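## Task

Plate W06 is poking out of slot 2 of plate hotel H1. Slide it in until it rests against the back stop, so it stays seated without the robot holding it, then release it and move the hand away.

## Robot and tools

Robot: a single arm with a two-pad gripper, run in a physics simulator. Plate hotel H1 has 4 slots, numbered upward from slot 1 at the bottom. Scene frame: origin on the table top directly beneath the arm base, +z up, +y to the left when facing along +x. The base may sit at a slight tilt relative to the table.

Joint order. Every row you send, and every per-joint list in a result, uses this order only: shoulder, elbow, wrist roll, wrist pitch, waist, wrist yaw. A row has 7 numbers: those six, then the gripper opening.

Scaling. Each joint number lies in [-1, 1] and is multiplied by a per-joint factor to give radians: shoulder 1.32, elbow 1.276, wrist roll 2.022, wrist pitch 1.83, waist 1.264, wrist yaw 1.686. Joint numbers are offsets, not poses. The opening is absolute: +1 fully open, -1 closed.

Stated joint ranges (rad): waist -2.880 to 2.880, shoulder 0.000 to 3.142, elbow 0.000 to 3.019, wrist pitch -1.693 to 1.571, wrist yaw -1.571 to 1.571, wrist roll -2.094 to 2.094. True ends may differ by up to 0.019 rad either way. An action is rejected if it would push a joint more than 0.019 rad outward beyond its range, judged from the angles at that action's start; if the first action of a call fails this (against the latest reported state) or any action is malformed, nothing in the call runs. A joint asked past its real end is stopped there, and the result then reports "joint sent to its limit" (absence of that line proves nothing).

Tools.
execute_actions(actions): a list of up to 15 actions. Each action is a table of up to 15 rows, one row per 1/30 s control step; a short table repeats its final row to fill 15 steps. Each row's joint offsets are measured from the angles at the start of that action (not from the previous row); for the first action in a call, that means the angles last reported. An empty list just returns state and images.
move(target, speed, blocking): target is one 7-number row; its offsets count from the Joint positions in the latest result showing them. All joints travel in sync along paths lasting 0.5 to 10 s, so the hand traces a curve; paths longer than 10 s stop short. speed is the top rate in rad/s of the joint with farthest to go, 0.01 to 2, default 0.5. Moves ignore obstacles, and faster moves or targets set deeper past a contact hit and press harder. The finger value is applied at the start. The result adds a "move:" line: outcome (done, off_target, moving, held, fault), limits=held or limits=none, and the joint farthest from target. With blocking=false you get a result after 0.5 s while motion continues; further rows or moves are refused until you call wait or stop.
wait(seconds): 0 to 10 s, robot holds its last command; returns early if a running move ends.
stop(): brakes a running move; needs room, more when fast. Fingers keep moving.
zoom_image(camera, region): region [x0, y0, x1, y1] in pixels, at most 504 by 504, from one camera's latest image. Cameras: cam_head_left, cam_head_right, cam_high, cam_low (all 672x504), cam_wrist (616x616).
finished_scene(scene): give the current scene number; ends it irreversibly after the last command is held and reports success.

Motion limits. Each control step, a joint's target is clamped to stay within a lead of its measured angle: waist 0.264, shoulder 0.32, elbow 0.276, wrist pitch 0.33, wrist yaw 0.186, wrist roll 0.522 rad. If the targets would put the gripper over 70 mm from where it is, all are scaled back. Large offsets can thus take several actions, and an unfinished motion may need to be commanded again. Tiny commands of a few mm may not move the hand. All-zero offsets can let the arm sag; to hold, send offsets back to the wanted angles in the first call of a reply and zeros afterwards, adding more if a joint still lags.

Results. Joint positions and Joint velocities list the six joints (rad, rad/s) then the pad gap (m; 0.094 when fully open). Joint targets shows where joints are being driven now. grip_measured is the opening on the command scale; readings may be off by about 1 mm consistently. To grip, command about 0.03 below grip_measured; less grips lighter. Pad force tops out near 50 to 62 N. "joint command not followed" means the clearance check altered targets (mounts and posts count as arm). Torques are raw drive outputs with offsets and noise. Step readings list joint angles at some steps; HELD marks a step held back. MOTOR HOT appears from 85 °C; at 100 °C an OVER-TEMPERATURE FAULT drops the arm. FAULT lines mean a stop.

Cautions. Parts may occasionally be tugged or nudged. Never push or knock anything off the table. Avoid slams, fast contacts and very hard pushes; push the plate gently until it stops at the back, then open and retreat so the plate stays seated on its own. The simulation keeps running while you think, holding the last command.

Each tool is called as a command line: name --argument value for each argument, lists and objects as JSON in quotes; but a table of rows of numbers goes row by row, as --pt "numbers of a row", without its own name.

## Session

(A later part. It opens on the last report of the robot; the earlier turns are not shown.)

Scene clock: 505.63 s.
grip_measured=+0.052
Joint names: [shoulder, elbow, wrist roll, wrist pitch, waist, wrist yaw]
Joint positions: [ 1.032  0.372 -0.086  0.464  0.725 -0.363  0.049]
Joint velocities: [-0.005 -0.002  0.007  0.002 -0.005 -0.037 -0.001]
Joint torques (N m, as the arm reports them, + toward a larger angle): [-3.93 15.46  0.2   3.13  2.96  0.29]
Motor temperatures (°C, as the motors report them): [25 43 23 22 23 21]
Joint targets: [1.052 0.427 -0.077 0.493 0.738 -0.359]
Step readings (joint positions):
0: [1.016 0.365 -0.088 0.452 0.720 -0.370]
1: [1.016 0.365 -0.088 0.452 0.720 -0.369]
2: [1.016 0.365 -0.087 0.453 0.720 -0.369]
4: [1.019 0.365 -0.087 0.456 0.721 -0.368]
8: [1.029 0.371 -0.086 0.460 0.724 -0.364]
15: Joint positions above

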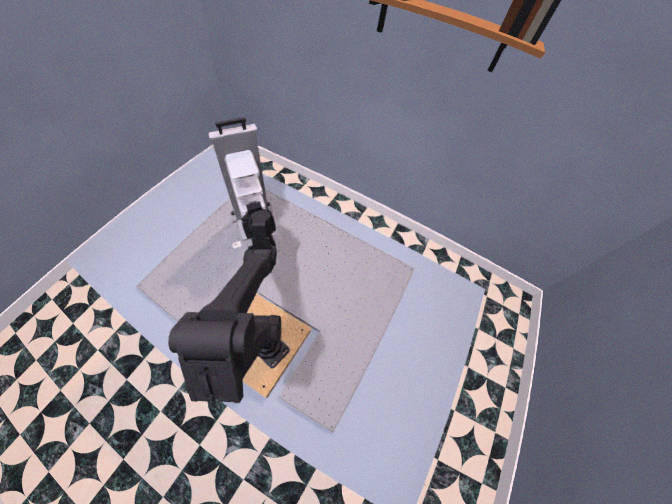

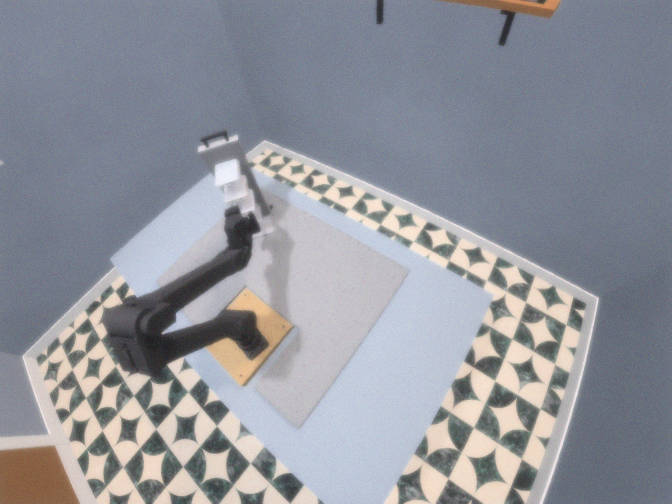

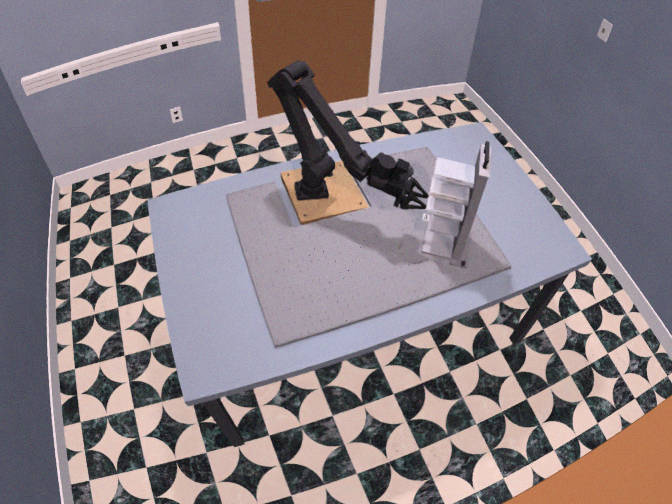

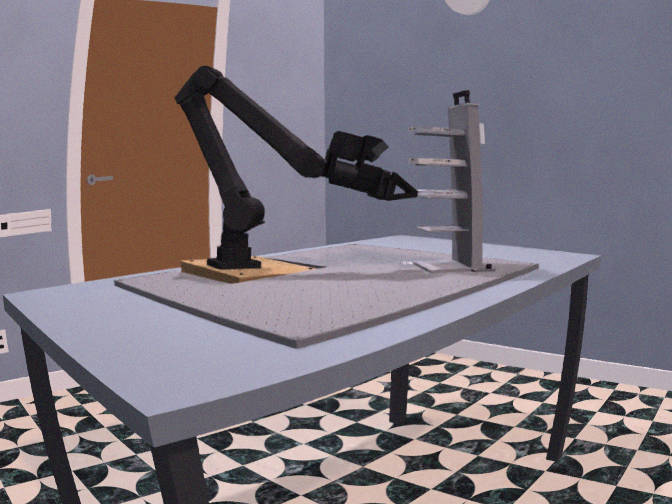

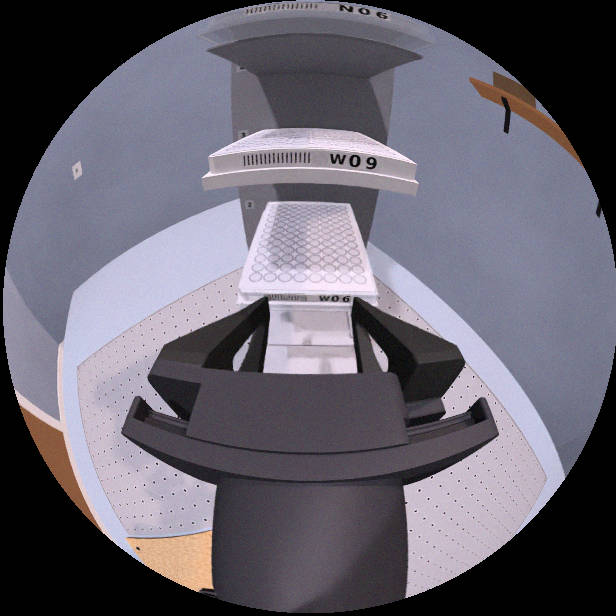

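execute_actions --actions '[[[0.0165,0.0438,0.0045,0.0164,0.0108,0.0027,0.05],[0.0179,0.0445,0.0046,0.0170,0.0113,0.0031,0.05],[0.0193,0.0451,0.0046,0.0175,0.0117,0.0034,0.05],[0.0207,0.0458,0.0047,0.0181,0.0122,0.0038,0.05],[0.0221,0.0465,0.0047,0.0186,0.0127,0.0041,0.05],[0.0234,0.0472,0.0048,0.0192,0.0132,0.0045,0.05],[0.0248,0.0479,0.0049,0.0198,0.0137,0.0048,0.05],[0.0262,0.0485,0.0049,0.0203,0.0141,0.0052,0.05],[0.0276,0.0492,0.0050,0.0209,0.0146,0.0055,0.05],[0.0290,0.0499,0.0050,0.0214,0.0151,0.0059,0.05]]]'

Scene clock: 525.37 s.
grip_measured=+0.052
Joint names: [shoulder, elbow, wrist roll, wrist pitch, waist, wrist yaw]
Joint positions: [ 1.037  0.372 -0.085  0.473  0.725 -0.362  0.049]
Joint velocities: [-0.005  0.012 -0.022 -0.012 -0.015 -0.007 -0.   ]
Joint torques (N m, as the arm reports them, + toward a larger angle): [-2.7  16.32  0.2   3.2   3.36  0.51]
Motor temperatures (°C, as the motors report them): [25 43 23 22 23 21]
Joint targets: [1.070 0.436 -0.076 0.504 0.744 -0.353]
Step readings (joint positions):
0: [1.032 0.372 -0.086 0.464 0.725 -0.363]
1: [1.032 0.372 -0.086 0.464 0.725 -0.363]
2: [1.032 0.372 -0.086 0.465 0.725 -0.363]
4: [1.034 0.372 -0.085 0.466 0.725 -0.363]
8: [1.035 0.372 -0.085 0.470 0.725 -0.362]
15: Joint positions above

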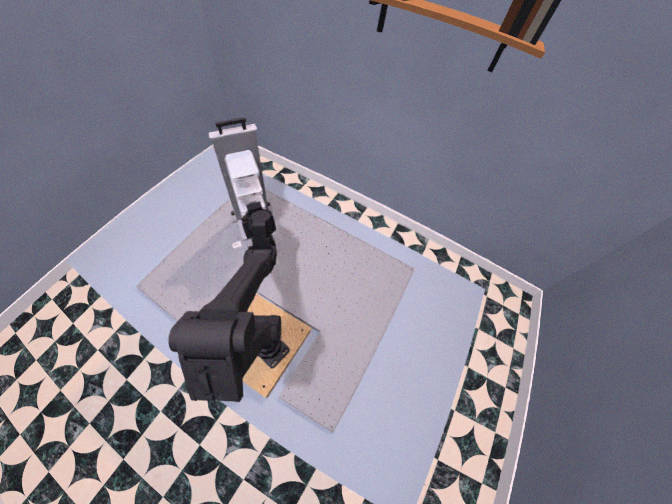

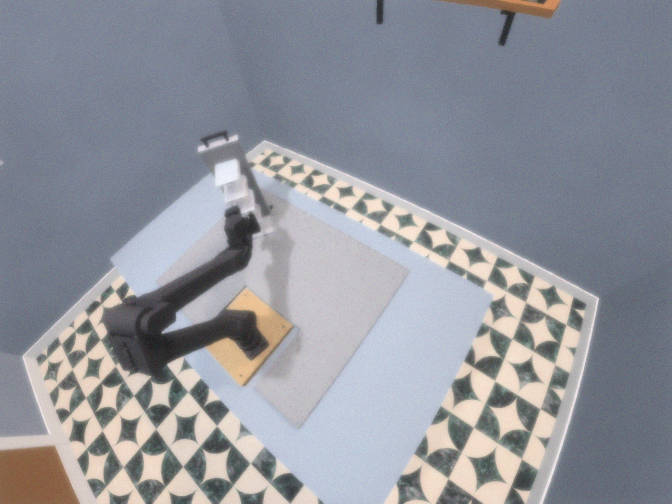

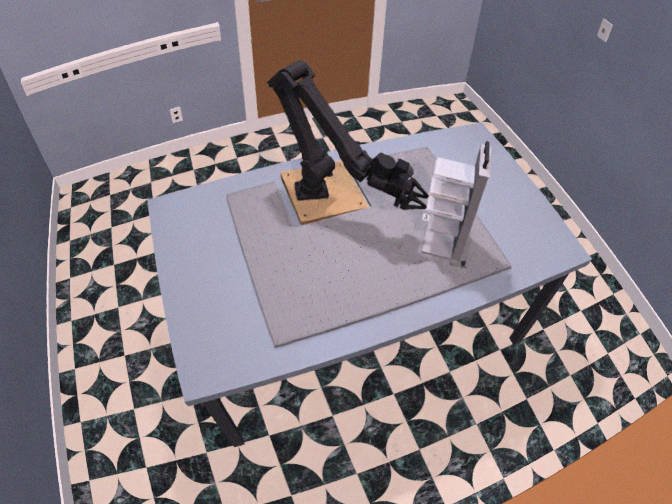

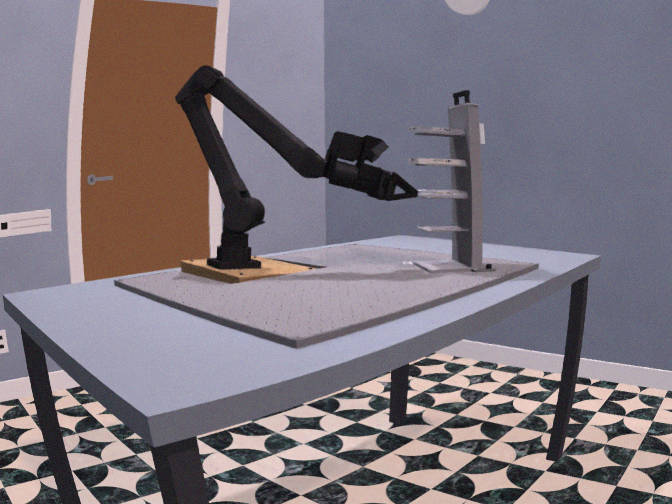

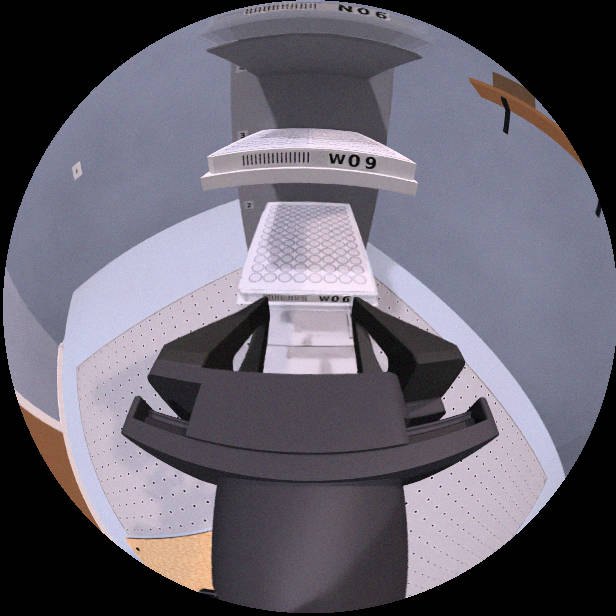

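execute_actions --actions '[[[0.0140,0.0363,0.0045,0.0157,0.0097,0.0037,0.05],[0.0030,0.0224,0.0045,0.0145,0.0044,0.0021,0.05],[-0.0080,0.0084,0.0045,0.0132,-0.0010,0.0004,0.05],[-0.0189,-0.0055,0.0045,0.0120,-0.0063,-0.0012,0.05],[-0.0190,-0.0055,0.0045,0.0120,-0.0063,-0.0012,0.05],[-0.0194,-0.0057,0.0045,0.0118,-0.0066,-0.0013,0.05],[-0.0204,-0.0061,0.0045,0.0113,-0.0072,-0.0014,0.05],[-0.0224,-0.0069,0.0045,0.0105,-0.0085,-0.0017,0.05],[-0.0254,-0.0082,0.0045,0.0092,-0.0104,-0.0022,0.05],[-0.0297,-0.0100,0.0045,0.0073,-0.0131,-0.0029,0.05],[-0.0353,-0.0123,0.0045,0.0049,-0.0166,-0.0038,0.05],[-0.0423,-0.0152,0.0045,0.0019,-0.0210,-0.0049,0.05],[-0.0508,-0.0187,0.0045,-0.0018,-0.0263,-0.0062,0.05],[-0.0607,-0.0228,0.0045,-0.0061,-0.0325,-0.0077,0.05],[-0.0720,-0.0275,0.0045,-0.0110,-0.0396,-0.0095,0.05]],[[-0.0649,-0.0245,0.004,-0.0041,-0.0297,-0.0070,0.05],[-0.0787,-0.0302,0.004,-0.0101,-0.0383,-0.0092,0.05],[-0.0936,-0.0364,0.004,-0.0166,-0.0477,-0.0115,0.05],[-0.1095,-0.0430,0.004,-0.0234,-0.0576,-0.0140,0.05],[-0.1263,-0.0499,0.004,-0.0307,-0.0681,-0.0166,0.05],[-0.1436,-0.0571,0.004,-0.0382,-0.0790,-0.0194,0.05],[-0.1614,-0.0645,0.004,-0.0459,-0.0901,-0.0221,0.05],[-0.1795,-0.0719,0.004,-0.0537,-0.1015,-0.0250,0.05],[-0.1977,-0.0795,0.004,-0.0616,-0.1128,-0.0278,0.05],[-0.2158,-0.0870,0.004,-0.0694,-0.1242,-0.0307,0.05],[-0.2336,-0.0943,0.004,-0.0771,-0.1353,-0.0334,0.05],[-0.2510,-0.1015,0.004,-0.0846,-0.1462,-0.0362,0.05],[-0.2677,-0.1084,0.004,-0.0919,-0.1567,-0.0388,0.05],[-0.2836,-0.1150,0.004,-0.0987,-0.1666,-0.0413,0.05],[-0.2985,-0.1212,0.004,-0.1052,-0.1760,-0.0436,0.05]],[[-0.0888,-0.0344,0.004,-0.0102,-0.0385,-0.0092,0.05],[-0.1014,-0.0396,0.004,-0.0157,-0.0464,-0.0112,0.05],[-0.1127,-0.0443,0.004,-0.0206,-0.0534,-0.0130,0.05],[-0.1226,-0.0484,0.004,-0.0248,-0.0596,-0.0145,0.05],[-0.1311,-0.0519,0.004,-0.0285,-0.0649,-0.0159,0.05],[-0.1381,-0.0548,0.004,-0.0315,-0.0693,-0.0170,0.05],[-0.1437,-0.0571,0.004,-0.0340,-0.0729,-0.0178,0.05],[-0.1480,-0.0589,0.004,-0.0358,-0.0755,-0.0185,0.05],[-0.1510,-0.0602,0.004,-0.0371,-0.0774,-0.0190,0.05],[-0.1530,-0.0610,0.004,-0.0380,-0.0787,-0.0193,0.05],[-0.1545,-0.0616,0.004,-0.0386,-0.0796,-0.0195,0.05]]]'

Scene clock: 646.87 s.
grip_measured=+0.052
Joint names: [shoulder, elbow, wrist roll, wrist pitch, waist, wrist yaw]
Joint positions: [ 0.432  0.158 -0.084  0.273  0.42  -0.471  0.049]
Joint velocities: [ 0.005 -0.002 -0.037 -0.032 -0.005  0.051  0.   ]
Joint torques (N m, as the arm reports them, + toward a larger angle): [ 0.41 11.05  0.2   1.49  1.37  0.08]
Motor temperatures (°C, as the motors report them): [25 47 23 22 23 21]
Joint targets: [0.427 0.149 -0.076 0.254 0.410 -0.474]
Step readings (joint positions; steps 1 to 15: 1st action; 16 to 30: 2nd action; 31 to 45: 3rd action):
0: [1.037 0.372 -0.085 0.473 0.725 -0.362]
1: [1.037 0.372 -0.085 0.473 0.725 -0.362]
2: [1.036 0.372 -0.085 0.473 0.725 -0.363]
4: [1.033 0.370 -0.085 0.473 0.724 -0.363]
8: [1.022 0.369 -0.084 0.473 0.724 -0.363]
15: [0.983 0.357 -0.084 0.473 0.703 -0.374]
16: [0.968 0.351 -0.084 0.473 0.694 -0.378]
17: [0.948 0.343 -0.084 0.473 0.685 -0.383]
19: [0.898 0.327 -0.084 0.464 0.663 -0.391]
23: [0.791 0.294 -0.084 0.422 0.610 -0.409]
30: [0.631 0.227 -0.084 0.325 0.511 -0.441]
31: [0.607 0.216 -0.084 0.318 0.498 -0.447]
32: [0.577 0.204 -0.084 0.317 0.484 -0.453]
34: [0.512 0.183 -0.084 0.309 0.460 -0.460]
38: [0.440 0.168 -0.084 0.289 0.431 -0.468]
45: Joint positions above

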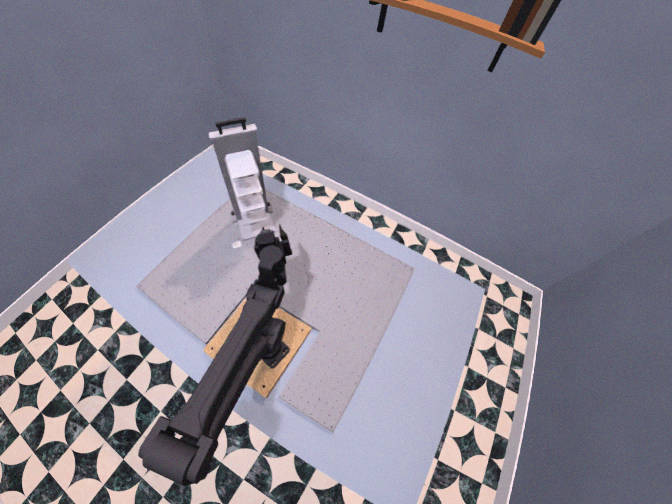

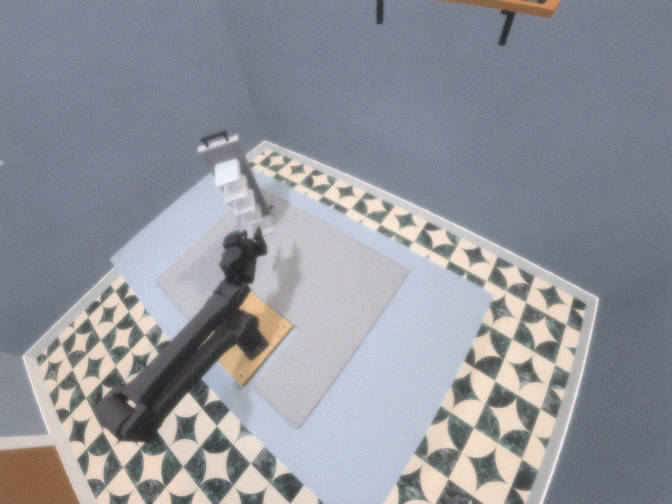

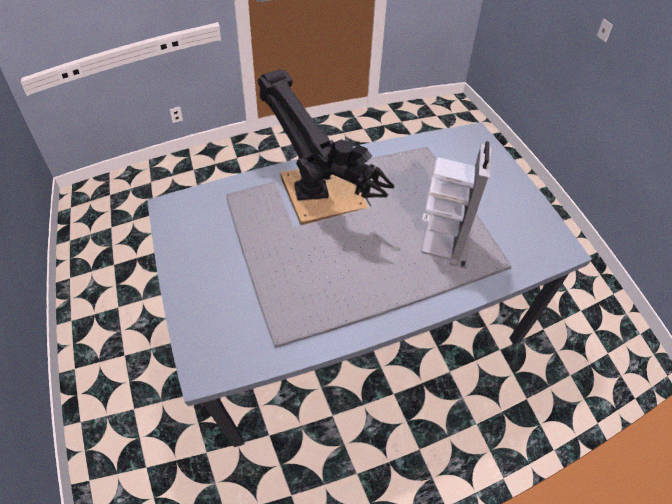

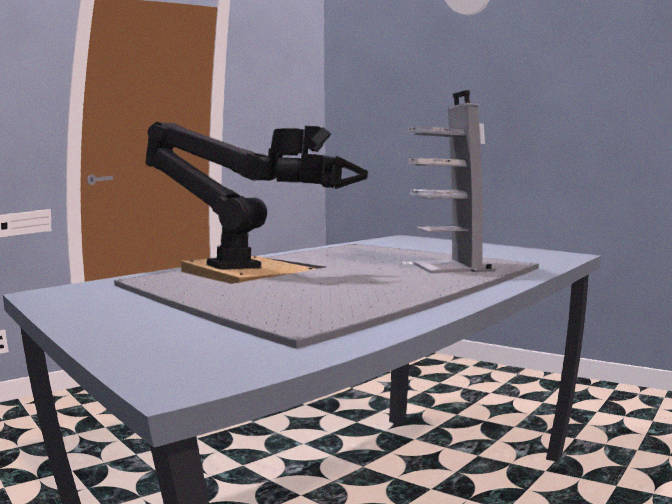

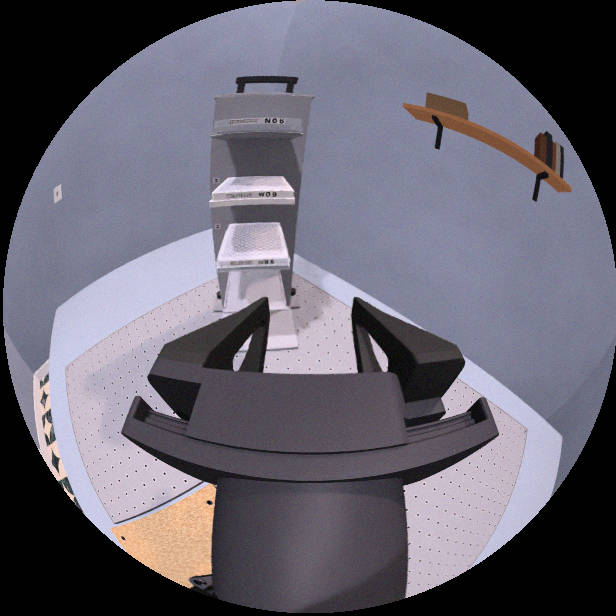

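zoom_image --camera "cam_low" --region '[375, 115, 495, 245]'

zoom_image --camera "cam_wrist" --region '[190, 100, 330, 310]'

zoom_image --camera "cam_high" --region '[400, 135, 510, 275]'

Region (375, 115, 495, 245) of cam_low's 672x504 image, scaled by 3.877, with more detail than that image has; it fills the left 465 columns of this view, and the rest is white.

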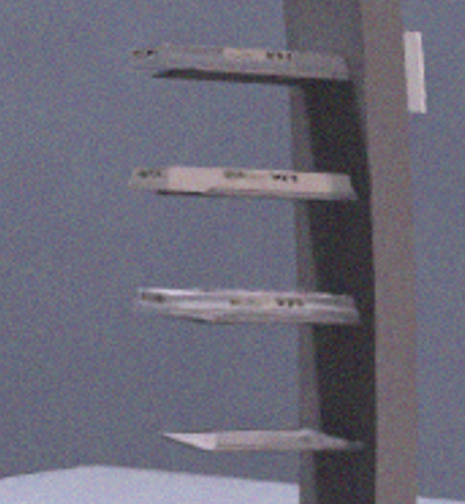

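Region (190, 100, 330, 310) of cam_wrist's 616x616 image, scaled by 2.400, with more detail than that image has.

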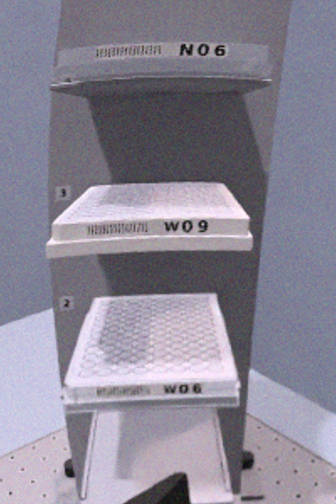

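Region (400, 135, 510, 275) of cam_high's 672x504 image, scaled by 3.600, with more detail than that image has; it fills the left 396 columns of this view, and the rest is white.

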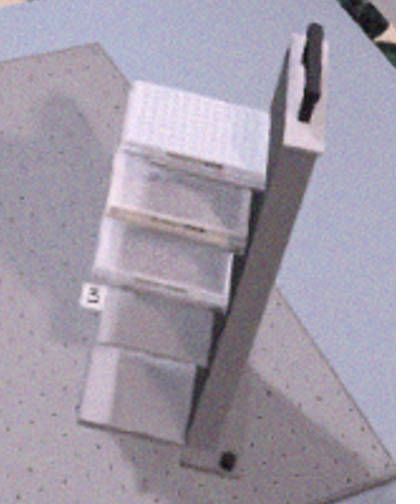

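finished_scene --scene 1

The scene is finished: the task was done.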